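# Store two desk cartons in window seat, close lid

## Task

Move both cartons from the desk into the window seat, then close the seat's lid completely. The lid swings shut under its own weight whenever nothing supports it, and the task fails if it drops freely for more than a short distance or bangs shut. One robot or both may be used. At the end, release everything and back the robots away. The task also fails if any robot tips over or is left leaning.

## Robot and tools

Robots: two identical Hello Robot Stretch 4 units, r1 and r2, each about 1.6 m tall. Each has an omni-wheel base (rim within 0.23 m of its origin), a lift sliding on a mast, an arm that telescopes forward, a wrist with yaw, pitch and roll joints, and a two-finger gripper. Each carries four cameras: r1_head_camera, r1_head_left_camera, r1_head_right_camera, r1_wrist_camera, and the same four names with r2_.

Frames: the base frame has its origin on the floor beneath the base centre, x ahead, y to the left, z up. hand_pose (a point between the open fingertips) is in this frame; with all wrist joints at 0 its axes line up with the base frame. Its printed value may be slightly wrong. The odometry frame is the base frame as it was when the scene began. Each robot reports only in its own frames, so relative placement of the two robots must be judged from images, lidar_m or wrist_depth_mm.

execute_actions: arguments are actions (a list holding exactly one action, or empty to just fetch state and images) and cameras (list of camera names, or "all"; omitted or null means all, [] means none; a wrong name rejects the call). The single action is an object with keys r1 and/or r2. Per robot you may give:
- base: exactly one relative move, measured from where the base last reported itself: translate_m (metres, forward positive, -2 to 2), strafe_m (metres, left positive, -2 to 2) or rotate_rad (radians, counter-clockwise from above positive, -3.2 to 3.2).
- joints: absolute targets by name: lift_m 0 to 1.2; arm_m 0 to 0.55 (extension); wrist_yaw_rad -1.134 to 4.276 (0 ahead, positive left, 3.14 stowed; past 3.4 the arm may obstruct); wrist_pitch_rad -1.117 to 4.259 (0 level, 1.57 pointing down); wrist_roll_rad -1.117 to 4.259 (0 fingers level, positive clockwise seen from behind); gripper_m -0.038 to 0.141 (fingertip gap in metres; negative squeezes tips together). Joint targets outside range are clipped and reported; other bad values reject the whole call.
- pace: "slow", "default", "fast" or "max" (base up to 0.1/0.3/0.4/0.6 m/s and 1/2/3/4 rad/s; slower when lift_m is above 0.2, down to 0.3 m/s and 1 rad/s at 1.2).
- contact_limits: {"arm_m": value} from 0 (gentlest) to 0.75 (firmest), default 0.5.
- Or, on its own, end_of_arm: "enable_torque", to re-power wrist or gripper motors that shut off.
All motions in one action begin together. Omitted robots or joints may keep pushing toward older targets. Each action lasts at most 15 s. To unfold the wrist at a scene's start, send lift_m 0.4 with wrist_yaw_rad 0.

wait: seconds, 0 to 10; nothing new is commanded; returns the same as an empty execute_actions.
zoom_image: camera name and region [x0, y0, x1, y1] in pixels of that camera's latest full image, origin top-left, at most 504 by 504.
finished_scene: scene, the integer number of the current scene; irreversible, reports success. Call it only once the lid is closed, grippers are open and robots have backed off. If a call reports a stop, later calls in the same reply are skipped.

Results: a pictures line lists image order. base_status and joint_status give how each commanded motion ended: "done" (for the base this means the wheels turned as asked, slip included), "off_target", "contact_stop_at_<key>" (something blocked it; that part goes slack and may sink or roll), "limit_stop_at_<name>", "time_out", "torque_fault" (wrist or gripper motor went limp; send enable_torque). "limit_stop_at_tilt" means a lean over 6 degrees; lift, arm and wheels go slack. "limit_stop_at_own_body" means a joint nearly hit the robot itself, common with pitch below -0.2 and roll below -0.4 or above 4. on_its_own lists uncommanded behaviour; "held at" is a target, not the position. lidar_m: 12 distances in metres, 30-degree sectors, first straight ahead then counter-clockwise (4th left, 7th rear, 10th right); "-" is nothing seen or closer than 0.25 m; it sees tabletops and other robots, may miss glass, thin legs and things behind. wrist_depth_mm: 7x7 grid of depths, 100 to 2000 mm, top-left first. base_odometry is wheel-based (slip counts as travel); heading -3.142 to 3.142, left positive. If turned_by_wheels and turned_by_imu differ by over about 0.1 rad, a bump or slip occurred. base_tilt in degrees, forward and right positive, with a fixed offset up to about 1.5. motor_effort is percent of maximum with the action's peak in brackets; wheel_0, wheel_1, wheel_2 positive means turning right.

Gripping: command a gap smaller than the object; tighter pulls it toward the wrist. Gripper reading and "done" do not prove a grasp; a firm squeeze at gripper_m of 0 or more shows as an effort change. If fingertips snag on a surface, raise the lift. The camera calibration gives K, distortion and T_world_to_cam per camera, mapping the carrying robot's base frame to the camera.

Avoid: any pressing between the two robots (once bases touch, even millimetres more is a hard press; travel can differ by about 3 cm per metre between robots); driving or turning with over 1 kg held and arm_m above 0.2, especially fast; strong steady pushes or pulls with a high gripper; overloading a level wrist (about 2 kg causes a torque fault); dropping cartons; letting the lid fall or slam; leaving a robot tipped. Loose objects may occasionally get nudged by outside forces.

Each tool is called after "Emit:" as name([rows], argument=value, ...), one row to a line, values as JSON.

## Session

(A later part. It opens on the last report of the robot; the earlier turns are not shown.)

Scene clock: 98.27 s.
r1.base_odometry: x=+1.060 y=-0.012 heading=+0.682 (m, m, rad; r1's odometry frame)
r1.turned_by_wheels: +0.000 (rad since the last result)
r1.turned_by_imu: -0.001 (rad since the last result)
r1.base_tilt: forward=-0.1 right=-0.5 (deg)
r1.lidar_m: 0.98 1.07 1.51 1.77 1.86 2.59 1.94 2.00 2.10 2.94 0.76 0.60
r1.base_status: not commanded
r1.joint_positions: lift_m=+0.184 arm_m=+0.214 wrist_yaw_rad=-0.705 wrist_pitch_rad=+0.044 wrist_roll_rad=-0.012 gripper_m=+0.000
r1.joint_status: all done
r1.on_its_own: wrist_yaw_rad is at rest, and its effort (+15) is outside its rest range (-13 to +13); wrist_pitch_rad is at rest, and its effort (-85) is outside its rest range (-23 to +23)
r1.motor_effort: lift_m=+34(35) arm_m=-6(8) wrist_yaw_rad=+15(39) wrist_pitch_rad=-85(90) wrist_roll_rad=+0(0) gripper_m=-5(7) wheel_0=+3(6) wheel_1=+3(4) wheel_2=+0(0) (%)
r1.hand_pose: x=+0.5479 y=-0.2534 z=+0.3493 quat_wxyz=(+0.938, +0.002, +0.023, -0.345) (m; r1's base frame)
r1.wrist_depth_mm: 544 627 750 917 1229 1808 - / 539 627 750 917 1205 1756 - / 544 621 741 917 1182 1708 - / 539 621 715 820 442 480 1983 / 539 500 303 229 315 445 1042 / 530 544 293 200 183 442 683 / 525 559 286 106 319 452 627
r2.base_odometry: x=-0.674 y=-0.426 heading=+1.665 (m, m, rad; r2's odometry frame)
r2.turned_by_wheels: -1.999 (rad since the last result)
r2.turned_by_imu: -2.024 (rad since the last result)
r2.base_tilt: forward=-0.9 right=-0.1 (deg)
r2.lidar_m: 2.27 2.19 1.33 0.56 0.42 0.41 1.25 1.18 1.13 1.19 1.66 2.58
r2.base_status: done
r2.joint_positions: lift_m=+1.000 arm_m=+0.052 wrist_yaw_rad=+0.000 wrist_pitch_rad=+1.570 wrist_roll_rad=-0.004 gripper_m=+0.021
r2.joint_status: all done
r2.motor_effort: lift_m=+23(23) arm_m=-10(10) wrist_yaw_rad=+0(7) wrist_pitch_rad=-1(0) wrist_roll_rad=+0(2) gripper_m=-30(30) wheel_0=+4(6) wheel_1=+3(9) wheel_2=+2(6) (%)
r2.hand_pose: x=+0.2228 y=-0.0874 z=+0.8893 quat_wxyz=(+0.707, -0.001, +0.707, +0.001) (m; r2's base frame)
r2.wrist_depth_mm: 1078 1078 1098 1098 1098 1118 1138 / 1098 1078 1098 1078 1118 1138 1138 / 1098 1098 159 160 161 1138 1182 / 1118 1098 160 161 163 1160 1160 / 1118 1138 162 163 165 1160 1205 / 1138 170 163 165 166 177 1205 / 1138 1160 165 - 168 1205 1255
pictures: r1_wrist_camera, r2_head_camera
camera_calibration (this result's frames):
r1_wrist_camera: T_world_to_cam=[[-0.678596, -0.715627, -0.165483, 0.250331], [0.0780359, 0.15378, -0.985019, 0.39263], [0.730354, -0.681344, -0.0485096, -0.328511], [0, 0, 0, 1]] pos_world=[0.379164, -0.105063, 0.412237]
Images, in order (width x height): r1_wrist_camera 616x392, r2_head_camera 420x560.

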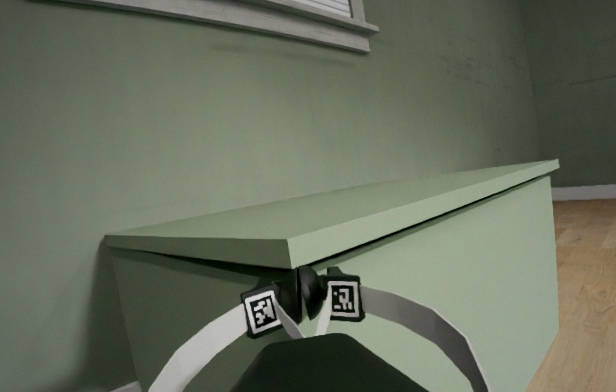

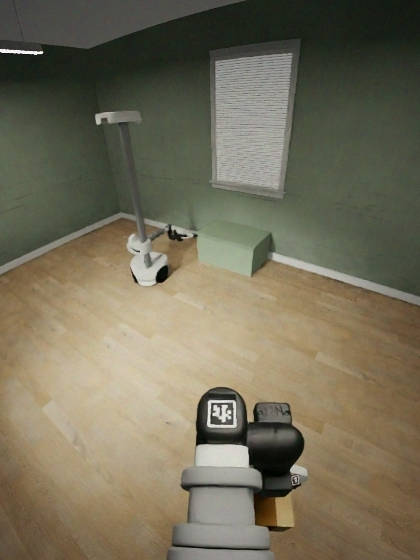

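Emit:
execute_actions([
  {"r1": {"joints": {"lift_m": 0.06}, "pace": "slow"}, "r2": {"base": {"translate_m": 0.8}, "joints": {"lift_m": 0.65}, "pace": "fast"}},
], cameras=["r1_wrist_camera"])

Emit:
execute_actions([
  {"r1": {"base": {"strafe_m": -0.023}, "joints": {"lift_m": 0.0, "arm_m": 0.2, "wrist_pitch_rad": -0.5}}, "r2": {"base": {"translate_m": 0.8}, "pace": "fast"}},
], cameras=["r1_wrist_camera", "r2_head_camera"])

Scene clock: 128.53 s.
r1.base_odometry: x=+1.060 y=-0.012 heading=+0.682 (m, m, rad; r1's odometry frame)
r1.turned_by_wheels: +0.000 (rad since the last result)
r1.turned_by_imu: -0.001 (rad since the last result)
r1.base_tilt: forward=-0.1 right=-0.3 (deg)
r1.lidar_m: 0.95 1.07 1.50 1.76 1.87 2.59 1.92 2.00 1.41 2.95 0.76 0.59
r1.base_status: not commanded
r1.joint_positions: lift_m=+0.061 arm_m=+0.214 wrist_yaw_rad=-0.707 wrist_pitch_rad=+0.012 wrist_roll_rad=-0.012 gripper_m=+0.000
r1.joint_status: all done
r1.on_its_own: wrist_yaw_rad is at rest, and its effort (+21) is outside its rest range (-13 to +13)
r1.motor_effort: lift_m=+14(33) arm_m=-5(6) wrist_yaw_rad=+21(22) wrist_pitch_rad=+4(87) wrist_roll_rad=+0(0) gripper_m=-5(6) wheel_0=+3(3) wheel_1=+3(4) wheel_2=+0(0) (%)
r1.hand_pose: x=+0.5474 y=-0.2539 z=+0.2353 quat_wxyz=(+0.938, -0.004, +0.008, -0.346) (m; r1's base frame)
r1.wrist_depth_mm: 559 640 778 960 1281 1921 - / 554 640 750 891 1205 1808 - / 549 621 264 247 320 466 - / 539 455 283 248 319 455 1661 / 535 488 294 240 310 436 699 / 525 525 289 192 184 427 615 / 517 544 282 106 309 430 512
r2.base_odometry: x=-0.749 y=+0.371 heading=+1.665 (m, m, rad; r2's odometry frame)
r2.turned_by_wheels: +0.000 (rad since the last result)
r2.turned_by_imu: -0.004 (rad since the last result)
r2.base_tilt: forward=-1.1 right=-0.2 (deg)
r2.lidar_m: 1.49 1.45 3.22 2.67 1.12 1.08 1.16 1.60 1.55 1.62 1.98 1.73
r2.base_status: done
r2.joint_positions: lift_m=+0.650 arm_m=+0.052 wrist_yaw_rad=+0.000 wrist_pitch_rad=+1.570 wrist_roll_rad=-0.004 gripper_m=+0.021
r2.joint_status: all done
r2.motor_effort: lift_m=+14(20) arm_m=-9(9) wrist_yaw_rad=+0(0) wrist_pitch_rad=+0(2) wrist_roll_rad=-1(0) gripper_m=-28(31) wheel_0=+2(8) wheel_1=+3(9) wheel_2=+0(10) (%)
r2.hand_pose: x=+0.2228 y=-0.0874 z=+0.5400 quat_wxyz=(+0.707, -0.001, +0.707, +0.001) (m; r2's base frame)
r2.wrist_depth_mm: 732 741 741 750 759 768 768 / 741 741 750 759 759 778 778 / 750 759 158 159 161 778 788 / 759 759 160 161 163 809 809 / 768 759 162 163 165 809 809 / 759 170 163 164 166 177 820 / 768 564 164 - 168 820 831
pictures: r1_wrist_camera
camera_calibration (this result's frames):
r1_wrist_camera: T_world_to_cam=[[-0.675992, -0.717714, -0.167099, 0.229186], [0.102328, 0.133135, -0.985801, 0.262028], [0.72977, -0.683492, -0.0165558, -0.341762], [0, 0, 0, 1]] pos_world=[0.377523, -0.103986, 0.290946]
Images, in order (width x height): r1_wrist_camera 616x392.

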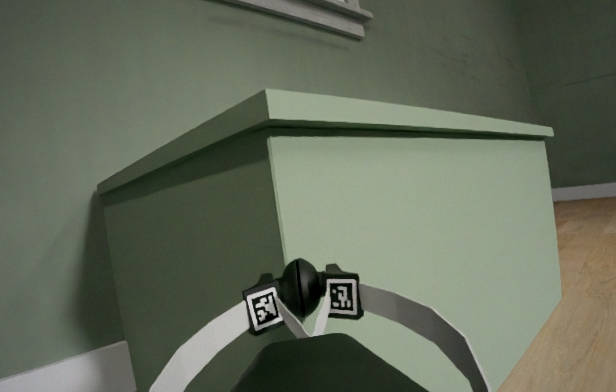

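Scene clock: 131.93 s.
r1.base_odometry: x=+1.074 y=-0.030 heading=+0.682 (m, m, rad; r1's odometry frame)
r1.turned_by_wheels: +0.000 (rad since the last result)
r1.turned_by_imu: -0.001 (rad since the last result)
r1.base_tilt: forward=-0.1 right=-0.6 (deg)
r1.lidar_m: 0.93 1.06 1.50 1.78 1.88 2.62 1.94 2.00 0.80 0.77 0.76 0.59
r1.base_status: done
r1.joint_positions: lift_m=+0.001 arm_m=+0.201 wrist_yaw_rad=-0.700 wrist_pitch_rad=-0.498 wrist_roll_rad=-0.012 gripper_m=+0.000
r1.joint_status: all done
r1.motor_effort: lift_m=+15(16) arm_m=-8(10) wrist_yaw_rad=+1(19) wrist_pitch_rad=-7(16) wrist_roll_rad=+1(0) gripper_m=-6(3) wheel_0=-1(6) wheel_1=-2(11) wheel_2=+0(2) (%)
r1.hand_pose: x=+0.5098 y=-0.2302 z=+0.3167 quat_wxyz=(+0.910, -0.090, -0.229, -0.334) (m; r1's base frame)
r1.wrist_depth_mm: 809 946 1205 1618 - - - / 750 866 1078 1397 - - - / 699 788 960 1229 1661 - - / 647 741 878 1060 1397 - - / 597 691 788 294 1182 1618 - / 564 627 291 196 182 445 615 / 539 500 262 105 320 404 525
r2.base_odometry: x=-0.825 y=+1.167 heading=+1.666 (m, m, rad; r2's odometry frame)
r2.turned_by_wheels: +0.000 (rad since the last result)
r2.turned_by_imu: -0.003 (rad since the last result)
r2.base_tilt: forward=-1.1 right=-0.2 (deg)
r2.lidar_m: 0.74 0.80 0.80 2.94 1.81 1.76 1.86 2.02 1.98 1.68 1.25 0.71
r2.base_status: done
r2.joint_positions: lift_m=+0.650 arm_m=+0.052 wrist_yaw_rad=+0.000 wrist_pitch_rad=+1.570 wrist_roll_rad=-0.004 gripper_m=+0.021
r2.joint_status: not commanded
r2.motor_effort: lift_m=+14(14) arm_m=-9(9) wrist_yaw_rad=+0(1) wrist_pitch_rad=-1(2) wrist_roll_rad=+0(2) gripper_m=-30(30) wheel_0=+0(7) wheel_1=+2(9) wheel_2=+1(13) (%)
r2.hand_pose: x=+0.2228 y=-0.0874 z=+0.5400 quat_wxyz=(+0.707, -0.001, +0.707, +0.001) (m; r2's base frame)
r2.wrist_depth_mm: 723 741 741 750 759 759 788 / 741 741 750 768 759 788 788 / 732 759 158 159 161 778 788 / 750 759 160 162 163 798 798 / 759 768 161 163 165 809 820 / 768 170 163 164 166 177 820 / 778 564 165 - 168 820 831
pictures: r1_wrist_camera, r2_head_camera
camera_calibration (this result's frames):
r1_wrist_camera: T_world_to_cam=[[-0.604153, -0.778713, -0.169131, 0.184349], [0.469957, -0.176779, -0.864806, 0.0458876], [0.643537, -0.601959, 0.472764, -0.389084], [0, 0, 0, 1]] pos_world=[0.3402, -0.082546, 0.254808]
Images, in order (width x height): r1_wrist_camera 616x392, r2_head_camera 420x560.

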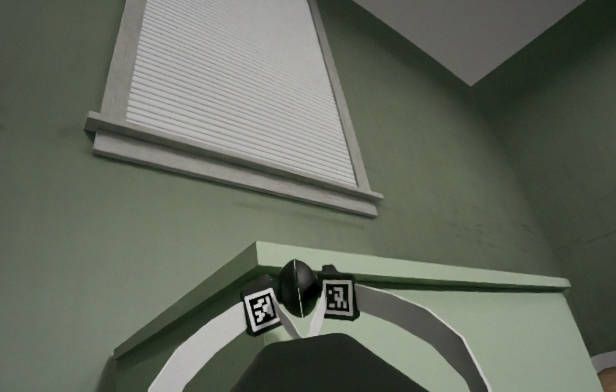

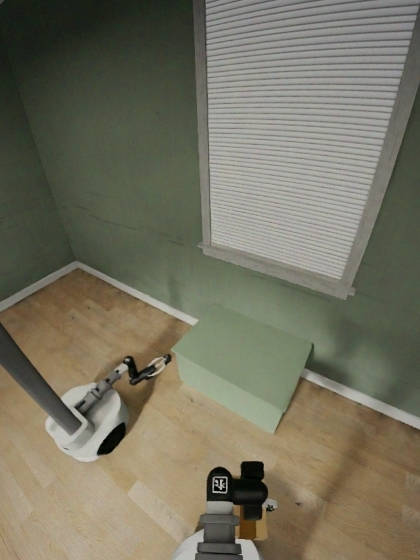

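Emit:
execute_actions([
  {"r1": {"joints": {"arm_m": 0.246}, "pace": "slow", "contact_limits": {"arm_m": 0.1}}, "r2": {"base": {"rotate_rad": -0.5}}},
], cameras=["r1_wrist_camera", "r2_head_camera"])

Scene clock: 136.13 s.
r1.base_odometry: x=+1.074 y=-0.030 heading=+0.682 (m, m, rad; r1's odometry frame)
r1.turned_by_wheels: +0.000 (rad since the last result)
r1.turned_by_imu: -0.001 (rad since the last result)
r1.base_tilt: forward=-0.1 right=-0.5 (deg)
r1.lidar_m: 0.89 1.08 1.49 1.80 1.87 2.62 1.92 2.00 0.80 0.78 0.77 0.60
r1.base_status: not commanded
r1.joint_positions: lift_m=+0.001 arm_m=+0.244 wrist_yaw_rad=-0.710 wrist_pitch_rad=-0.504 wrist_roll_rad=-0.012 gripper_m=+0.000
r1.joint_status: all done
r1.on_its_own: wrist_yaw_rad is at rest, and its effort (+29) is outside its rest range (-13 to +13)
r1.motor_effort: lift_m=+17(16) arm_m=+13(14) wrist_yaw_rad=+29(29) wrist_pitch_rad=+12(12) wrist_roll_rad=+0(1) gripper_m=-3(6) wheel_0=+1(1) wheel_1=-2(2) wheel_2=+0(0) (%)
r1.contact_limits: arm_m 0.1
r1.hand_pose: x=+0.5491 y=-0.2310 z=+0.3182 quat_wxyz=(+0.907, -0.092, -0.232, -0.338) (m; r1's base frame)
r1.wrist_depth_mm: 768 904 1138 1537 - - - / 707 820 1025 1366 1921 - - / 654 741 904 1160 1618 - - / 609 707 854 1025 1366 1983 - / 574 661 750 240 306 1537 - / 530 585 291 203 182 373 521 / 508 488 262 105 265 336 430
r2.base_odometry: x=-0.825 y=+1.167 heading=+1.166 (m, m, rad; r2's odometry frame)
r2.turned_by_wheels: -0.500 (rad since the last result)
r2.turned_by_imu: -0.506 (rad since the last result)
r2.base_tilt: forward=-1.0 right=-0.2 (deg)
r2.lidar_m: 0.72 0.75 0.81 0.80 2.97 1.82 1.77 1.89 2.03 1.97 1.65 1.26
r2.base_status: done
r2.joint_positions: lift_m=+0.650 arm_m=+0.052 wrist_yaw_rad=+0.000 wrist_pitch_rad=+1.570 wrist_roll_rad=-0.004 gripper_m=+0.021
r2.joint_status: not commanded
r2.motor_effort: lift_m=+14(14) arm_m=-9(9) wrist_yaw_rad=+0(0) wrist_pitch_rad=+1(1) wrist_roll_rad=-1(1) gripper_m=-27(29) wheel_0=+3(7) wheel_1=+1(8) wheel_2=+0(6) (%)
r2.hand_pose: x=+0.2228 y=-0.0874 z=+0.5400 quat_wxyz=(+0.707, -0.001, +0.707, +0.001) (m; r2's base frame)
r2.wrist_depth_mm: 723 741 750 759 759 768 778 / 741 750 741 759 768 778 788 / 741 750 158 159 161 788 788 / 750 759 160 161 163 788 809 / 768 759 162 163 165 809 809 / 759 170 163 164 166 177 820 / 778 559 165 - 169 820 820
pictures: r1_wrist_camera, r2_head_camera
camera_calibration (this result's frames):
r1_wrist_camera: T_world_to_cam=[[-0.610887, -0.773499, -0.168867, 0.212586], [0.472496, -0.185043, -0.861689, 0.0243612], [0.635267, -0.606184, 0.478515, -0.413814], [0, 0, 0, 1]] pos_world=[0.381238, -0.0819046, 0.254907]
Images, in order (width x height): r1_wrist_camera 616x392, r2_head_camera 420x560.

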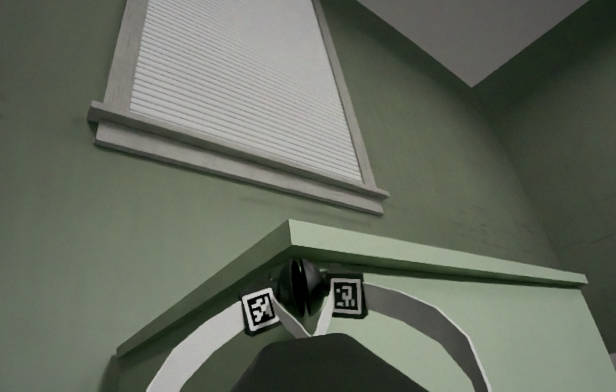

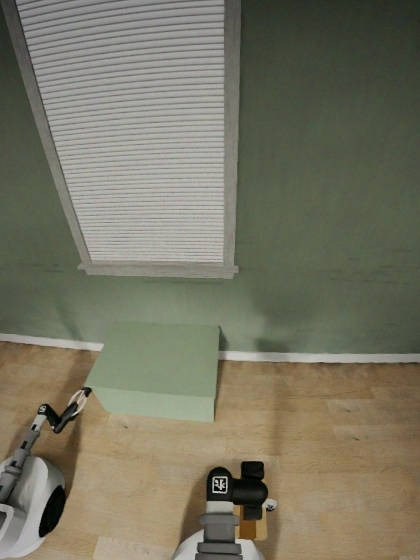

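Emit:
execute_actions([
  {"r1": {"joints": {"lift_m": 0.045}, "pace": "slow"}},
], cameras=["r1_wrist_camera"])

Scene clock: 140.83 s.
r1.base_odometry: x=+1.074 y=-0.030 heading=+0.682 (m, m, rad; r1's odometry frame)
r1.turned_by_wheels: +0.000 (rad since the last result)
r1.turned_by_imu: -0.001 (rad since the last result)
r1.base_tilt: forward=-0.2 right=-0.5 (deg)
r1.lidar_m: 0.92 1.05 1.50 1.80 1.89 2.62 1.96 1.98 0.80 0.78 0.77 0.59
r1.base_status: not commanded
r1.joint_positions: lift_m=+0.029 arm_m=+0.244 wrist_yaw_rad=-0.714 wrist_pitch_rad=-0.483 wrist_roll_rad=-0.013 gripper_m=+0.000
r1.joint_status: lift_m contact_stop (moved +0.028 of +0.044)
r1.on_its_own: lift_m is slack since a contact_stop (your +0.045 is given up); wrist_yaw_rad is at rest, and its effort (+41) is outside its rest range (-13 to +13); wrist_pitch_rad is at rest, and its effort (-47) is outside its rest range (-23 to +23)
r1.motor_effort: lift_m=+25(39) arm_m=+12(13) wrist_yaw_rad=+41(43) wrist_pitch_rad=-47(72) wrist_roll_rad=+1(1) gripper_m=-5(6) wheel_0=+4(4) wheel_1=-2(2) wheel_2=+0(0) (%)
r1.hand_pose: x=+0.5505 y=-0.2334 z=+0.3411 quat_wxyz=(+0.909, -0.089, -0.222, -0.341) (m; r1's base frame)
r1.wrist_depth_mm: 750 854 1098 1499 - - - / 691 798 1008 1281 1863 - - / 640 741 878 1138 1576 - - / 603 691 820 1008 1336 1983 - / 564 647 741 233 314 1537 - / 525 597 268 198 183 373 530 / 500 469 255 106 264 330 436
r2.base_odometry: x=-0.825 y=+1.167 heading=+1.166 (m, m, rad; r2's odometry frame)
r2.turned_by_wheels: +0.000 (rad since the last result)
r2.turned_by_imu: -0.001 (rad since the last result)
r2.base_tilt: forward=-1.1 right=-0.1 (deg)
r2.lidar_m: 0.71 0.76 0.82 0.78 2.96 1.84 1.78 1.89 2.02 1.97 1.66 1.24
r2.base_status: not commanded
r2.joint_positions: lift_m=+0.650 arm_m=+0.052 wrist_yaw_rad=+0.000 wrist_pitch_rad=+1.570 wrist_roll_rad=-0.004 gripper_m=+0.021
r2.joint_status: not commanded
r2.motor_effort: lift_m=+14(14) arm_m=-10(9) wrist_yaw_rad=+0(0) wrist_pitch_rad=+0(1) wrist_roll_rad=-3(1) gripper_m=-29(27) wheel_0=+2(3) wheel_1=+1(1) wheel_2=+0(0) (%)
r2.hand_pose: x=+0.2228 y=-0.0874 z=+0.5400 quat_wxyz=(+0.707, -0.001, +0.707, +0.001) (m; r2's base frame)
r2.wrist_depth_mm: 732 741 741 750 759 768 768 / 741 750 741 759 768 778 778 / 741 750 158 159 161 788 798 / 759 750 160 161 163 788 809 / 759 759 162 163 165 809 820 / 768 170 163 164 167 177 820 / 768 564 164 - 169 831 831
pictures: r1_wrist_camera
camera_calibration (this result's frames):
r1_wrist_camera: T_world_to_cam=[[-0.616783, -0.768654, -0.169559, 0.220038], [0.458171, -0.175426, -0.871381, 0.0563819], [0.640045, -0.61514, 0.460374, -0.425602], [0, 0, 0, 1]] pos_world=[0.382288, -0.0827811, 0.282376]
Images, in order (width x height): r1_wrist_camera 616x392.

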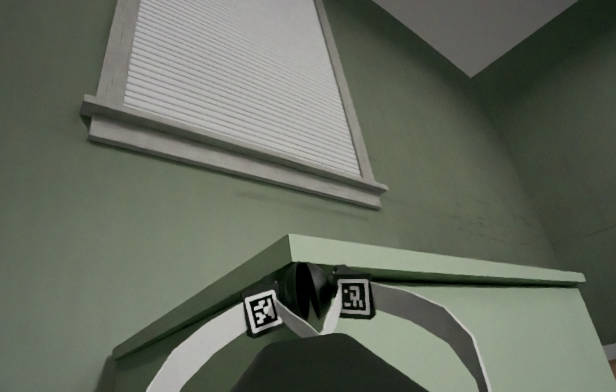

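Emit:
execute_actions([
  {"r1": {"joints": {"lift_m": 0.02, "arm_m": 0.235}, "pace": "slow"}},
], cameras=[])

Emit:
execute_actions([
  {"r1": {"joints": {"lift_m": 0.05}, "pace": "slow"}},
], cameras=["r1_wrist_camera"])

Scene clock: 147.87 s.
r1.base_odometry: x=+1.074 y=-0.030 heading=+0.682 (m, m, rad; r1's odometry frame)
r1.turned_by_wheels: +0.000 (rad since the last result)
r1.turned_by_imu: -0.001 (rad since the last result)
r1.base_tilt: forward=-0.2 right=-0.4 (deg)
r1.lidar_m: 0.90 1.08 1.48 1.79 1.88 2.61 1.92 1.97 0.81 0.78 0.78 0.60
r1.base_status: not commanded
r1.joint_positions: lift_m=+0.020 arm_m=+0.236 wrist_yaw_rad=-0.703 wrist_pitch_rad=-0.484 wrist_roll_rad=-0.013 gripper_m=+0.000
r1.joint_status: all done
r1.on_its_own: wrist_pitch_rad is at rest, and its effort (-44) is outside its rest range (-23 to +23)
r1.motor_effort: lift_m=+21(22) arm_m=-9(13) wrist_yaw_rad=+8(34) wrist_pitch_rad=-44(45) wrist_roll_rad=+1(1) gripper_m=-5(6) wheel_0=+0(4) wheel_1=-2(2) wheel_2=+0(0) (%)
r1.hand_pose: x=+0.5458 y=-0.2317 z=+0.3324 quat_wxyz=(+0.911, -0.088, -0.223, -0.335) (m; r1's base frame)
r1.wrist_depth_mm: 750 878 1138 1537 - - - / 707 809 1025 1308 1863 - - / 654 732 891 1138 1576 - - / 609 699 842 1025 1336 1921 - / 569 654 741 238 322 1499 - / 535 597 281 192 183 379 525 / 508 480 253 105 270 343 436
r2.base_odometry: x=-0.825 y=+1.167 heading=+1.166 (m, m, rad; r2's odometry frame)
r2.turned_by_wheels: +0.000 (rad since the last result)
r2.turned_by_imu: -0.001 (rad since the last result)
r2.base_tilt: forward=-1.1 right=+0.0 (deg)
r2.lidar_m: 0.71 0.74 0.80 0.80 2.95 1.82 1.78 1.90 2.02 1.97 1.64 1.25
r2.base_status: not commanded
r2.joint_positions: lift_m=+0.650 arm_m=+0.052 wrist_yaw_rad=+0.000 wrist_pitch_rad=+1.570 wrist_roll_rad=-0.004 gripper_m=+0.021
r2.joint_status: not commanded
r2.motor_effort: lift_m=+14(14) arm_m=-10(9) wrist_yaw_rad=-1(0) wrist_pitch_rad=+0(2) wrist_roll_rad=-1(1) gripper_m=-27(28) wheel_0=+2(3) wheel_1=+1(1) wheel_2=+0(0) (%)
r2.hand_pose: x=+0.2228 y=-0.0874 z=+0.5400 quat_wxyz=(+0.707, -0.001, +0.707, +0.001) (m; r2's base frame)
r2.wrist_depth_mm: 732 741 741 759 750 768 768 / 750 741 750 759 768 778 778 / 741 750 158 160 162 788 788 / 750 759 160 161 163 788 809 / 768 759 162 163 165 788 809 / 768 170 163 164 167 177 809 / 778 559 164 - 168 820 831
pictures: none
No camera images: the call's "cameras" was empty. Leave "cameras" out to get every camera's image.

Scene clock: 148.93 s.
r1.base_odometry: x=+1.074 y=-0.030 heading=+0.682 (m, m, rad; r1's odometry frame)
r1.turned_by_wheels: +0.000 (rad since the last result)
r1.turned_by_imu: +0.000 (rad since the last result)
r1.base_tilt: forward=-0.3 right=-0.4 (deg)
r1.lidar_m: 0.91 1.07 1.51 1.79 1.87 2.62 1.93 1.99 0.78 0.77 0.74 0.61
r1.base_status: not commanded
r1.joint_positions: lift_m=+0.049 arm_m=+0.236 wrist_yaw_rad=-0.704 wrist_pitch_rad=-0.476 wrist_roll_rad=-0.013 gripper_m=+0.000
r1.joint_status: all done
r1.on_its_own: wrist_pitch_rad is at rest, and its effort (-66) is outside its rest range (-23 to +23)
r1.motor_effort: lift_m=+33(36) arm_m=-6(8) wrist_yaw_rad=+12(16) wrist_pitch_rad=-66(79) wrist_roll_rad=+1(1) gripper_m=-4(1) wheel_0=+0(0) wheel_1=-3(2) wheel_2=+0(0) (%)
r1.hand_pose: x=+0.5458 y=-0.2326 z=+0.3594 quat_wxyz=(+0.912, -0.087, -0.219, -0.336) (m; r1's base frame)
r1.wrist_depth_mm: 741 854 1118 1464 - - - / 691 798 1008 1281 1808 - - / 647 732 878 1118 1499 - - / 609 691 831 1008 1308 1921 - / 564 647 750 238 320 1499 - / 530 597 266 200 184 397 539 / 508 477 255 106 271 343 442
r2.base_odometry: x=-0.825 y=+1.167 heading=+1.166 (m, m, rad; r2's odometry frame)
r2.turned_by_wheels: +0.000 (rad since the last result)
r2.turned_by_imu: +0.000 (rad since the last result)
r2.base_tilt: forward=-1.0 right=-0.1 (deg)
r2.lidar_m: 0.71 0.75 0.81 0.79 2.96 1.82 1.76 1.89 2.02 1.96 1.65 1.24
r2.base_status: not commanded
r2.joint_positions: lift_m=+0.650 arm_m=+0.052 wrist_yaw_rad=+0.000 wrist_pitch_rad=+1.570 wrist_roll_rad=-0.004 gripper_m=+0.021
r2.joint_status: not commanded
r2.motor_effort: lift_m=+14(14) arm_m=-9(9) wrist_yaw_rad=+0(1) wrist_pitch_rad=+0(1) wrist_roll_rad=-1(1) gripper_m=-28(33) wheel_0=+3(3) wheel_1=+1(1) wheel_2=+0(0) (%)
r2.hand_pose: x=+0.2228 y=-0.0874 z=+0.5400 quat_wxyz=(+0.707, -0.001, +0.707, +0.001) (m; r2's base frame)
r2.wrist_depth_mm: 732 732 750 750 759 768 778 / 741 750 750 759 768 778 778 / 741 741 158 159 162 778 798 / 750 759 160 161 163 788 798 / 759 768 162 163 165 798 809 / 759 171 163 164 167 177 809 / 778 564 165 - 169 820 831
pictures: r1_wrist_camera
camera_calibration (this result's frames):
r1_wrist_camera: T_world_to_cam=[[-0.609812, -0.774139, -0.169818, 0.215866], [0.455238, -0.166744, -0.874617, 0.0794298], [0.648759, -0.610659, 0.4541, -0.432004], [0, 0, 0, 1]] pos_world=[0.375745, -0.0834527, 0.302302]
Images, in order (width x height): r1_wrist_camera 616x392.

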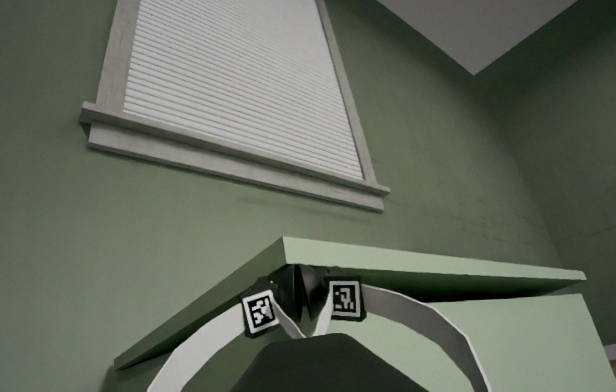

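Emit:
execute_actions([
  {"r1": {"joints": {"lift_m": 0.11, "arm_m": 0.245}, "pace": "slow"}, "r2": {"base": {"strafe_m": 0.3}}},
], cameras=["r1_wrist_camera", "r2_head_camera"])

Scene clock: 154.63 s.
r1.base_odometry: x=+1.074 y=-0.030 heading=+0.682 (m, m, rad; r1's odometry frame)
r1.turned_by_wheels: +0.000 (rad since the last result)
r1.turned_by_imu: -0.001 (rad since the last result)
r1.base_tilt: forward=-0.2 right=-0.4 (deg)
r1.lidar_m: 0.91 1.07 1.51 1.79 1.87 2.60 1.94 1.98 0.47 0.50 0.76 0.59
r1.base_status: not commanded
r1.joint_positions: lift_m=+0.109 arm_m=+0.243 wrist_yaw_rad=-0.707 wrist_pitch_rad=-0.480 wrist_roll_rad=-0.012 gripper_m=+0.000
r1.joint_status: all done
r1.on_its_own: wrist_yaw_rad is at rest, and its effort (+19) is outside its rest range (-13 to +13); wrist_pitch_rad is at rest, and its effort (-57) is outside its rest range (-23 to +23)
r1.motor_effort: lift_m=+32(34) arm_m=+10(14) wrist_yaw_rad=+19(25) wrist_pitch_rad=-57(68) wrist_roll_rad=+0(0) gripper_m=-2(2) wheel_0=+0(0) wheel_1=-2(2) wheel_2=+0(0) (%)
r1.hand_pose: x=+0.5519 y=-0.2326 z=+0.4204 quat_wxyz=(+0.911, -0.088, -0.221, -0.337) (m; r1's base frame)
r1.wrist_depth_mm: 732 866 1098 1464 - - - / 683 809 991 1281 1863 - - / 640 732 891 1118 1499 - - / 597 683 809 991 1308 1863 - / 564 640 741 238 322 1499 - / 525 603 266 201 183 504 1808 / 504 544 343 106 691 353 439
r2.base_odometry: x=-1.101 y=+1.285 heading=+1.166 (m, m, rad; r2's odometry frame)
r2.turned_by_wheels: +0.000 (rad since the last result)
r2.turned_by_imu: -0.002 (rad since the last result)
r2.base_tilt: forward=-1.1 right=-0.1 (deg)
r2.lidar_m: 0.71 0.77 0.51 0.51 2.62 2.63 1.75 1.87 2.33 2.27 1.66 0.73
r2.base_status: done
r2.joint_positions: lift_m=+0.650 arm_m=+0.052 wrist_yaw_rad=+0.000 wrist_pitch_rad=+1.570 wrist_roll_rad=-0.004 gripper_m=+0.021
r2.joint_status: not commanded
r2.motor_effort: lift_m=+15(15) arm_m=-9(9) wrist_yaw_rad=+0(0) wrist_pitch_rad=+0(0) wrist_roll_rad=-2(1) gripper_m=-28(27) wheel_0=+0(11) wheel_1=+0(10) wheel_2=+0(1) (%)
r2.hand_pose: x=+0.2228 y=-0.0874 z=+0.5400 quat_wxyz=(+0.707, -0.001, +0.707, +0.001) (m; r2's base frame)
r2.wrist_depth_mm: 723 741 750 750 759 768 768 / 732 741 750 768 768 768 788 / 741 741 158 160 161 798 798 / 750 778 160 161 163 788 788 / 750 759 162 163 165 809 809 / 778 170 163 164 167 177 820 / 788 569 165 - 169 820 831
pictures: r1_wrist_camera, r2_head_camera
camera_calibration (this result's frames):
r1_wrist_camera: T_world_to_cam=[[-0.611137, -0.77308, -0.169879, 0.230981], [0.457554, -0.169916, -0.872796, 0.127223], [0.645876, -0.611127, 0.457567, -0.463695], [0, 0, 0, 1]] pos_world=[0.382439, -0.0831923, 0.36245]
Images, in order (width x height): r1_wrist_camera 616x392, r2_head_camera 420x560.

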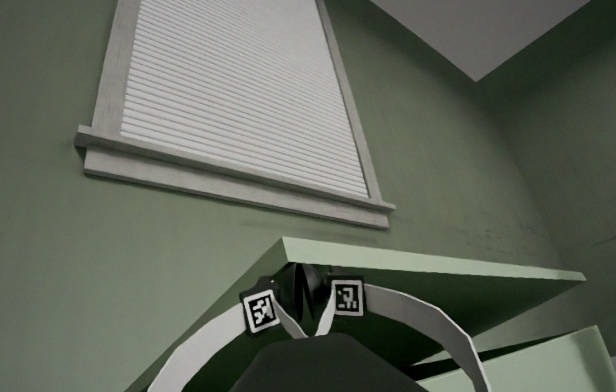

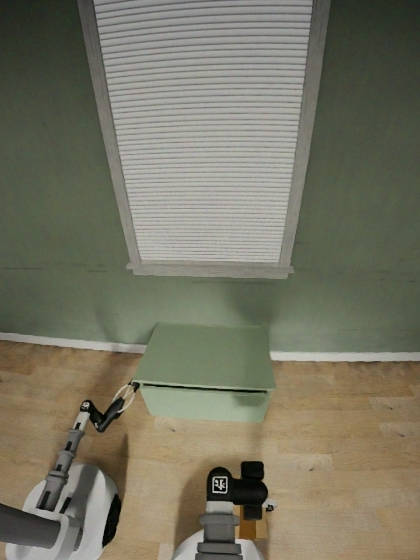

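Emit:
execute_actions([
  {"r1": {"base": {"strafe_m": -0.04}, "joints": {"lift_m": 0.15, "arm_m": 0.28}, "pace": "slow"}},
], cameras=["r1_wrist_camera"])

Emit:
execute_actions([
  {"r1": {"joints": {"lift_m": 0.25, "arm_m": 0.36}, "pace": "slow"}},
], cameras=["r1_wrist_camera", "r2_head_camera"])

Scene clock: 163.97 s.
r1.base_odometry: x=+1.099 y=-0.061 heading=+0.682 (m, m, rad; r1's odometry frame)
r1.turned_by_wheels: +0.001 (rad since the last result)
r1.turned_by_imu: +0.000 (rad since the last result)
r1.base_tilt: forward=-0.1 right=-0.5 (deg)
r1.lidar_m: 0.73 1.08 1.49 1.82 1.93 2.68 1.94 2.01 0.45 0.45 0.75 0.58
r1.base_status: done
r1.joint_positions: lift_m=+0.149 arm_m=+0.278 wrist_yaw_rad=-0.707 wrist_pitch_rad=-0.487 wrist_roll_rad=-0.012 gripper_m=+0.000
r1.joint_status: all done
r1.on_its_own: wrist_yaw_rad is at rest, and its effort (+19) is outside its rest range (-13 to +13); wrist_pitch_rad is at rest, and its effort (-39) is outside its rest range (-23 to +23)
r1.motor_effort: lift_m=+33(34) arm_m=+12(13) wrist_yaw_rad=+19(24) wrist_pitch_rad=-39(58) wrist_roll_rad=+1(0) gripper_m=-4(3) wheel_0=+11(13) wheel_1=-3(9) wheel_2=+0(2) (%)
r1.hand_pose: x=+0.5859 y=-0.2320 z=+0.4622 quat_wxyz=(+0.910, -0.089, -0.224, -0.337) (m; r1's base frame)
r1.wrist_depth_mm: 707 831 1042 1366 - - - / 661 768 931 1229 1708 - - / 597 691 854 1060 1464 - - / 574 654 750 931 1255 1808 - / 535 609 220 214 265 387 - / 500 564 218 201 182 466 1618 / 480 504 291 106 525 991 1430
r2.base_odometry: x=-1.101 y=+1.285 heading=+1.166 (m, m, rad; r2's odometry frame)
r2.turned_by_wheels: +0.000 (rad since the last result)
r2.turned_by_imu: -0.001 (rad since the last result)
r2.base_tilt: forward=-1.1 right=-0.1 (deg)
r2.lidar_m: 0.72 0.78 0.44 0.46 2.63 2.63 1.75 1.88 2.34 2.27 1.67 0.76
r2.base_status: not commanded
r2.joint_positions: lift_m=+0.650 arm_m=+0.052 wrist_yaw_rad=+0.000 wrist_pitch_rad=+1.570 wrist_roll_rad=-0.004 gripper_m=+0.021
r2.joint_status: not commanded
r2.motor_effort: lift_m=+15(15) arm_m=-10(10) wrist_yaw_rad=+0(0) wrist_pitch_rad=+0(1) wrist_roll_rad=+0(1) gripper_m=-27(31) wheel_0=+1(1) wheel_1=+0(0) wheel_2=+0(1) (%)
r2.hand_pose: x=+0.2228 y=-0.0874 z=+0.5400 quat_wxyz=(+0.707, -0.001, +0.707, +0.001) (m; r2's base frame)
r2.wrist_depth_mm: 732 741 750 759 768 768 778 / 732 741 750 768 768 768 778 / 741 750 158 160 162 778 798 / 750 759 160 161 163 798 809 / 768 778 162 163 165 809 820 / 778 171 163 164 167 177 820 / 778 559 165 - 169 831 831
pictures: r1_wrist_camera
camera_calibration (this result's frames):
r1_wrist_camera: T_world_to_cam=[[-0.610324, -0.773804, -0.169505, 0.258454], [0.462013, -0.173902, -0.869656, 0.143264], [0.643466, -0.609085, 0.463644, -0.505278], [0, 0, 0, 1]] pos_world=[0.41668, -0.0828514, 0.402669]
Images, in order (width x height): r1_wrist_camera 616x392.

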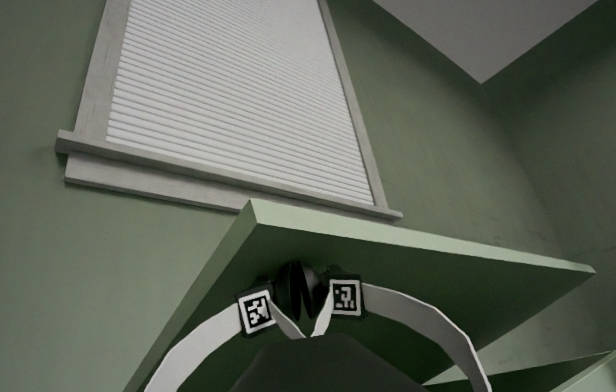

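Scene clock: 166.03 s.
r1.base_odometry: x=+1.099 y=-0.061 heading=+0.682 (m, m, rad; r1's odometry frame)
r1.turned_by_wheels: -0.001 (rad since the last result)
r1.turned_by_imu: -0.001 (rad since the last result)
r1.base_tilt: forward=-0.2 right=-0.5 (deg)
r1.lidar_m: 0.74 1.07 1.50 1.84 1.90 2.68 1.94 1.99 0.45 0.45 0.78 0.57
r1.base_status: not commanded
r1.joint_positions: lift_m=+0.249 arm_m=+0.358 wrist_yaw_rad=-0.715 wrist_pitch_rad=-0.489 wrist_roll_rad=-0.012 gripper_m=+0.000
r1.joint_status: all done
r1.on_its_own: wrist_yaw_rad is at rest, and its effort (+42) is outside its rest range (-13 to +13); wrist_pitch_rad is at rest, and its effort (-30) is outside its rest range (-23 to +23)
r1.motor_effort: lift_m=+31(31) arm_m=+13(14) wrist_yaw_rad=+42(43) wrist_pitch_rad=-30(35) wrist_roll_rad=+1(1) gripper_m=-7(7) wheel_0=+5(11) wheel_1=-3(3) wheel_2=-2(2) (%)
r1.hand_pose: x=+0.6636 y=-0.2329 z=+0.5629 quat_wxyz=(+0.908, -0.090, -0.225, -0.341) (m; r1's base frame)
r1.wrist_depth_mm: 621 732 931 1281 1983 - - / 574 668 842 1098 1576 - - / 530 615 741 946 1308 - - / 492 554 627 203 253 1661 - / 466 539 211 220 273 351 525 / 439 500 213 189 185 433 640 / 418 459 159 106 387 549 1366
r2.base_odometry: x=-1.101 y=+1.285 heading=+1.166 (m, m, rad; r2's odometry frame)
r2.turned_by_wheels: +0.000 (rad since the last result)
r2.turned_by_imu: -0.001 (rad since the last result)
r2.base_tilt: forward=-1.1 right=-0.1 (deg)
r2.lidar_m: 0.73 0.76 0.48 0.47 2.64 2.64 1.74 1.87 2.32 2.26 1.68 0.76
r2.base_status: not commanded
r2.joint_positions: lift_m=+0.650 arm_m=+0.052 wrist_yaw_rad=+0.000 wrist_pitch_rad=+1.570 wrist_roll_rad=-0.004 gripper_m=+0.021
r2.joint_status: not commanded
r2.motor_effort: lift_m=+15(15) arm_m=-9(9) wrist_yaw_rad=+0(0) wrist_pitch_rad=-1(2) wrist_roll_rad=+0(1) gripper_m=-25(30) wheel_0=+0(1) wheel_1=+0(0) wheel_2=+0(1) (%)
r2.hand_pose: x=+0.2228 y=-0.0874 z=+0.5400 quat_wxyz=(+0.707, -0.001, +0.707, +0.001) (m; r2's base frame)
r2.wrist_depth_mm: 732 732 750 759 768 768 788 / 732 750 741 750 768 778 788 / 750 750 158 159 162 788 788 / 759 759 160 161 163 788 809 / 759 768 162 163 165 809 820 / 759 170 163 164 167 177 809 / 778 559 164 - 169 820 831
pictures: r1_wrist_camera, r2_head_camera
camera_calibration (this result's frames):
r1_wrist_camera: T_world_to_cam=[[-0.616319, -0.769057, -0.169415, 0.327277], [0.462061, -0.178949, -0.868606, 0.193008], [0.637691, -0.613619, 0.465642, -0.600877], [0, 0, 0, 1]] pos_world=[0.4957, -0.0824758, 0.502887]
Images, in order (width x height): r1_wrist_camera 616x392, r2_head_camera 420x560.

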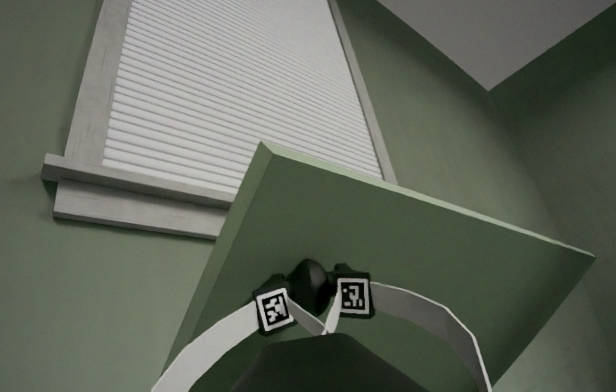

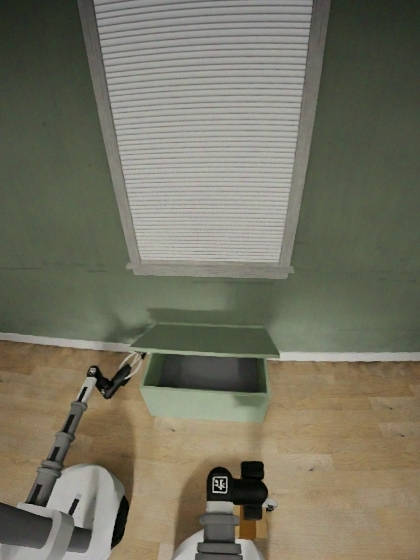

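Emit:
execute_actions([
  {"r1": {"joints": {"lift_m": 0.34, "arm_m": 0.485}, "pace": "slow"}},
], cameras=["r1_wrist_camera"])

Emit:
execute_actions([
  {"r1": {"joints": {"lift_m": 0.36, "arm_m": 0.545}, "pace": "slow", "contact_limits": {"arm_m": 0.2}}, "r2": {"base": {"translate_m": 0.22}, "joints": {"arm_m": 0.2}}},
], cameras=["r1_wrist_camera", "r2_head_camera", "r2_wrist_camera", "r1_head_right_camera"])

Scene clock: 173.13 s.
r1.base_odometry: x=+1.099 y=-0.061 heading=+0.681 (m, m, rad; r1's odometry frame)
r1.turned_by_wheels: +0.000 (rad since the last result)
r1.turned_by_imu: -0.001 (rad since the last result)
r1.base_tilt: forward=-0.2 right=-0.4 (deg)
r1.lidar_m: 0.73 1.08 1.51 1.84 1.94 2.67 1.93 2.01 0.45 0.45 0.77 0.58
r1.base_status: not commanded
r1.joint_positions: lift_m=+0.339 arm_m=+0.483 wrist_yaw_rad=-0.714 wrist_pitch_rad=-0.499 wrist_roll_rad=-0.013 gripper_m=+0.000
r1.joint_status: all done
r1.on_its_own: wrist_yaw_rad is at rest, and its effort (+41) is outside its rest range (-13 to +13)
r1.motor_effort: lift_m=+27(32) arm_m=+13(14) wrist_yaw_rad=+41(43) wrist_pitch_rad=-2(52) wrist_roll_rad=+1(2) gripper_m=-5(10) wheel_0=+2(5) wheel_1=-4(3) wheel_2=-2(2) (%)
r1.hand_pose: x=+0.7877 y=-0.2320 z=+0.6556 quat_wxyz=(+0.907, -0.092, -0.229, -0.340) (m; r1's base frame)
r1.wrist_depth_mm: 488 564 732 1008 1618 - - / 452 517 654 866 1229 - - / 418 480 559 233 1042 1708 - / 375 421 459 236 290 424 - / 362 410 219 234 297 392 564 / 340 389 210 191 186 407 569 / 325 362 159 106 325 421 609
r2.base_odometry: x=-1.101 y=+1.285 heading=+1.166 (m, m, rad; r2's odometry frame)
r2.turned_by_wheels: +0.000 (rad since the last result)
r2.turned_by_imu: -0.001 (rad since the last result)
r2.base_tilt: forward=-0.9 right=-0.2 (deg)
r2.lidar_m: 0.73 0.78 0.47 0.47 2.65 2.63 1.75 1.88 2.33 2.26 1.69 0.75
r2.base_status: not commanded
r2.joint_positions: lift_m=+0.650 arm_m=+0.052 wrist_yaw_rad=+0.000 wrist_pitch_rad=+1.570 wrist_roll_rad=-0.004 gripper_m=+0.021
r2.joint_status: not commanded
r2.motor_effort: lift_m=+15(15) arm_m=-9(9) wrist_yaw_rad=-1(0) wrist_pitch_rad=+0(1) wrist_roll_rad=-1(1) gripper_m=-29(25) wheel_0=+1(1) wheel_1=+0(0) wheel_2=+1(1) (%)
r2.hand_pose: x=+0.2228 y=-0.0874 z=+0.5400 quat_wxyz=(+0.707, -0.001, +0.707, +0.001) (m; r2's base frame)
r2.wrist_depth_mm: 732 741 732 741 750 768 768 / 732 741 750 759 759 768 788 / 741 759 158 159 162 778 788 / 759 759 160 161 163 788 798 / 759 768 162 163 166 809 820 / 768 170 163 164 167 177 820 / 778 564 164 - 169 831 820
pictures: r1_wrist_camera
camera_calibration (this result's frames):
r1_wrist_camera: T_world_to_cam=[[-0.614831, -0.770363, -0.168889, 0.418394], [0.468239, -0.184248, -0.864178, 0.207326], [0.634614, -0.610404, 0.473996, -0.724978], [0, 0, 0, 1]] pos_world=[0.620245, -0.0820146, 0.593466]
Images, in order (width x height): r1_wrist_camera 616x392.

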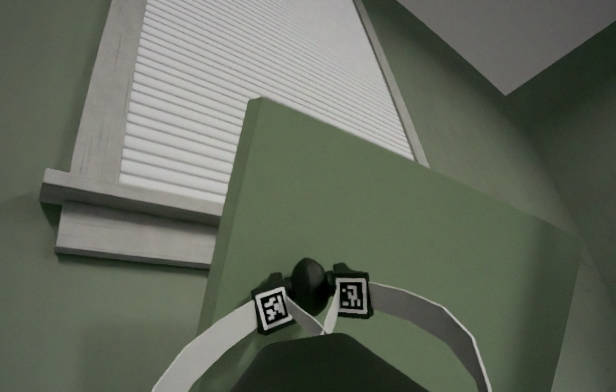

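Scene clock: 175.30 s.
r1.base_odometry: x=+1.099 y=-0.061 heading=+0.681 (m, m, rad; r1's odometry frame)
r1.turned_by_wheels: +0.000 (rad since the last result)
r1.turned_by_imu: +0.000 (rad since the last result)
r1.base_tilt: forward=-0.1 right=-0.4 (deg)
r1.lidar_m: 0.72 1.08 1.48 1.82 1.92 2.67 1.93 1.98 0.56 0.42 0.47 0.58
r1.base_status: not commanded
r1.joint_positions: lift_m=+0.360 arm_m=+0.543 wrist_yaw_rad=-0.712 wrist_pitch_rad=-0.501 wrist_roll_rad=-0.013 gripper_m=+0.000
r1.joint_status: all done
r1.on_its_own: wrist_yaw_rad is at rest, and its effort (+36) is outside its rest range (-13 to +13)
r1.motor_effort: lift_m=+26(30) arm_m=+12(12) wrist_yaw_rad=+36(41) wrist_pitch_rad=+4(22) wrist_roll_rad=+1(1) gripper_m=-6(8) wheel_0=+2(2) wheel_1=-3(3) wheel_2=-2(2) (%)
r1.contact_limits: arm_m 0.2
r1.hand_pose: x=+0.8481 y=-0.2315 z=+0.6763 quat_wxyz=(+0.907, -0.092, -0.230, -0.339) (m; r1's base frame)
r1.wrist_depth_mm: 418 480 634 866 1336 - - / 392 442 549 732 1078 - - / 357 404 466 257 866 1464 - / 325 355 379 253 314 442 - / 310 347 224 242 309 413 603 / 293 332 211 194 183 402 559 / 278 310 161 106 309 399 554
r2.base_odometry: x=-1.014 y=+1.487 heading=+1.166 (m, m, rad; r2's odometry frame)
r2.turned_by_wheels: +0.000 (rad since the last result)
r2.turned_by_imu: -0.001 (rad since the last result)
r2.base_tilt: forward=-1.0 right=-0.2 (deg)
r2.lidar_m: 0.29 0.55 0.53 0.44 0.50 2.85 2.05 2.09 2.34 2.27 1.38 0.30
r2.base_status: done
r2.joint_positions: lift_m=+0.650 arm_m=+0.198 wrist_yaw_rad=+0.000 wrist_pitch_rad=+1.570 wrist_roll_rad=-0.004 gripper_m=+0.021
r2.joint_status: all done
r2.motor_effort: lift_m=+15(15) arm_m=+9(9) wrist_yaw_rad=+0(1) wrist_pitch_rad=+1(3) wrist_roll_rad=-1(0) gripper_m=-28(33) wheel_0=+2(6) wheel_1=+3(8) wheel_2=+1(7) (%)
r2.hand_pose: x=+0.3695 y=-0.0874 z=+0.5400 quat_wxyz=(+0.707, -0.001, +0.707, +0.001) (m; r2's base frame)
r2.wrist_depth_mm: 668 676 676 691 585 759 778 / 492 484 415 421 466 778 778 / 741 750 158 159 162 778 788 / 750 759 160 161 164 798 788 / 759 768 162 163 165 809 809 / 768 170 163 165 167 177 820 / 778 778 165 - 169 820 831
pictures: r1_head_right_camera, r1_wrist_camera, r2_head_camera, r2_wrist_camera
camera_calibration (this result's frames):
r1_wrist_camera: T_world_to_cam=[[-0.613019, -0.771815, -0.168845, 0.457476], [0.470046, -0.184513, -0.863141, 0.194697], [0.635031, -0.608487, 0.475899, -0.774027], [0, 0, 0, 1]] pos_world=[0.680456, -0.0819743, 0.613651]
r2_wrist_camera: T_world_to_cam=[[0.0438851, -0.998101, 0.0432172, -0.139326], [-0.995653, -0.0401381, 0.0840505, 0.355912], [-0.0821563, -0.0467179, -0.995524, 0.79266], [0, 0, 0, 1]] pos_world=[0.425601, -0.0877442, 0.765218]
Images, in order (width x height): r1_head_right_camera 420x672, r1_wrist_camera 616x392, r2_head_camera 420x560, r2_wrist_camera 616x392.

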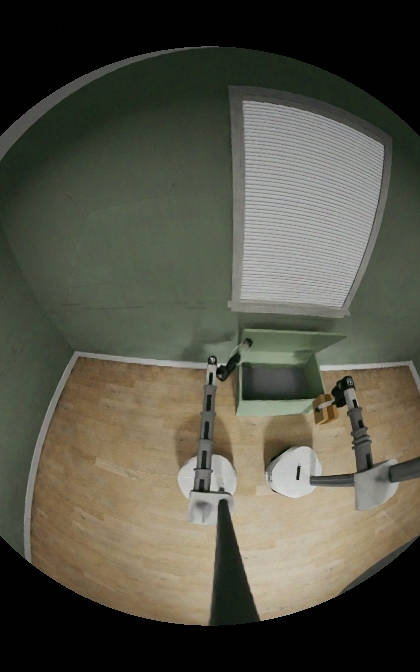

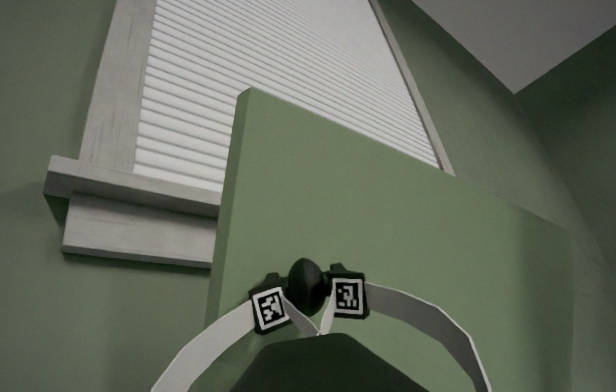

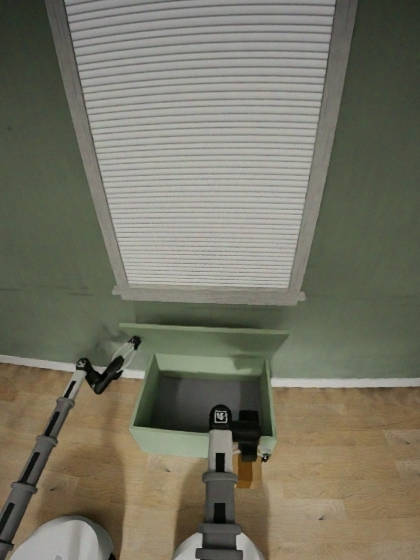

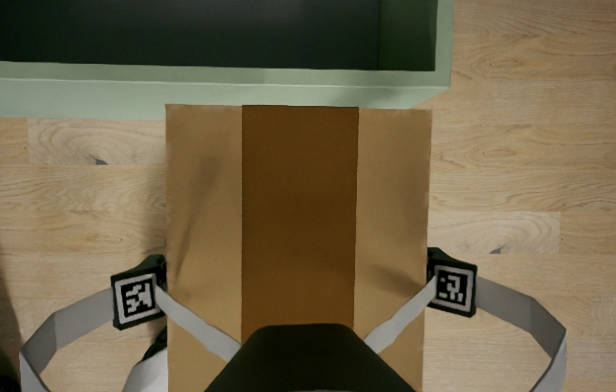

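Emit:
execute_actions([
  {"r2": {"base": {"strafe_m": -0.02}, "joints": {"arm_m": 0.5, "lift_m": 0.55}, "contact_limits": {"arm_m": 0.2}}},
], cameras=["r2_head_camera", "r2_wrist_camera"])

Scene clock: 187.33 s.
r1.base_odometry: x=+1.099 y=-0.061 heading=+0.681 (m, m, rad; r1's odometry frame)
r1.turned_by_wheels: +0.000 (rad since the last result)
r1.turned_by_imu: -0.001 (rad since the last result)
r1.base_tilt: forward=-0.2 right=-0.4 (deg)
r1.lidar_m: 0.74 1.07 1.51 1.85 1.93 2.66 1.96 1.97 2.99 0.44 0.48 0.58
r1.base_status: not commanded
r1.joint_positions: lift_m=+0.360 arm_m=+0.543 wrist_yaw_rad=-0.712 wrist_pitch_rad=-0.501 wrist_roll_rad=-0.013 gripper_m=+0.000
r1.joint_status: not commanded
r1.on_its_own: wrist_yaw_rad is at rest, and its effort (+36) is outside its rest range (-13 to +13)
r1.motor_effort: lift_m=+25(26) arm_m=+12(12) wrist_yaw_rad=+36(35) wrist_pitch_rad=+3(3) wrist_roll_rad=+1(1) gripper_m=-6(7) wheel_0=+2(2) wheel_1=-3(4) wheel_2=-2(2) (%)
r1.hand_pose: x=+0.8481 y=-0.2315 z=+0.6763 quat_wxyz=(+0.907, -0.092, -0.230, -0.339) (m; r1's base frame)
r1.wrist_depth_mm: 421 484 634 866 1366 - - / 389 442 554 732 1060 - - / 357 404 462 257 854 1430 - / 325 355 377 252 314 439 1863 / 312 347 224 242 307 413 591 / 294 334 211 190 183 404 559 / 278 309 161 106 309 399 549
r2.base_odometry: x=-0.996 y=+1.479 heading=+1.166 (m, m, rad; r2's odometry frame)
r2.turned_by_wheels: +0.000 (rad since the last result)
r2.turned_by_imu: -0.001 (rad since the last result)
r2.base_tilt: forward=-1.0 right=-0.3 (deg)
r2.lidar_m: 0.51 0.53 0.58 0.45 0.49 2.86 2.03 2.08 2.31 2.25 1.38 0.52
r2.base_status: done
r2.joint_positions: lift_m=+0.550 arm_m=+0.498 wrist_yaw_rad=+0.000 wrist_pitch_rad=+1.570 wrist_roll_rad=-0.004 gripper_m=+0.021
r2.joint_status: all done
r2.motor_effort: lift_m=+14(14) arm_m=+9(10) wrist_yaw_rad=+0(1) wrist_pitch_rad=+0(2) wrist_roll_rad=-1(1) gripper_m=-30(26) wheel_0=+1(9) wheel_1=-2(10) wheel_2=+0(1) (%)
r2.contact_limits: arm_m 0.2
r2.hand_pose: x=+0.6695 y=-0.0874 z=+0.4400 quat_wxyz=(+0.707, -0.001, +0.707, +0.001) (m; r2's base frame)
r2.wrist_depth_mm: 569 580 585 585 554 373 676 / 574 580 585 591 549 370 676 / 580 591 158 160 161 368 676 / 585 591 160 161 163 368 683 / 591 597 162 162 165 691 699 / 535 170 163 164 167 177 707 / 364 387 165 - 169 707 715
pictures: r2_head_camera, r2_wrist_camera
camera_calibration (this result's frames):
r2_wrist_camera: T_world_to_cam=[[0.0439765, -0.998097, 0.0432169, -0.148232], [-0.995649, -0.040229, 0.0840574, 0.662961], [-0.0821589, -0.0467254, -0.995523, 0.717826], [0, 0, 0, 1]] pos_world=[0.725571, -0.0877391, 0.665292]
Images, in order (width x height): r2_head_camera 420x560, r2_wrist_camera 616x392.

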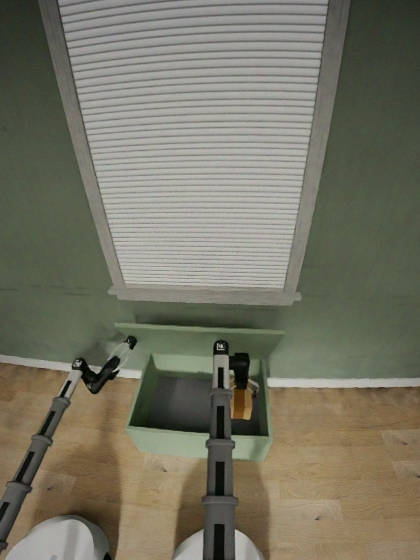

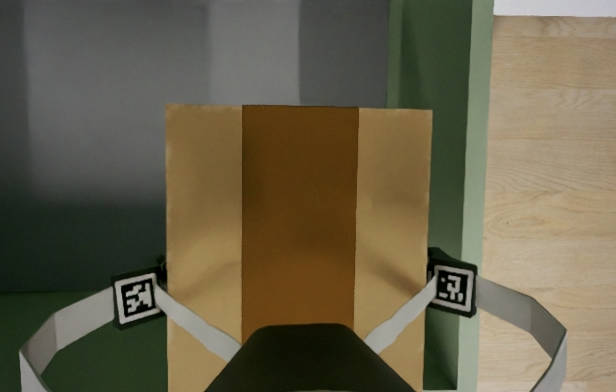

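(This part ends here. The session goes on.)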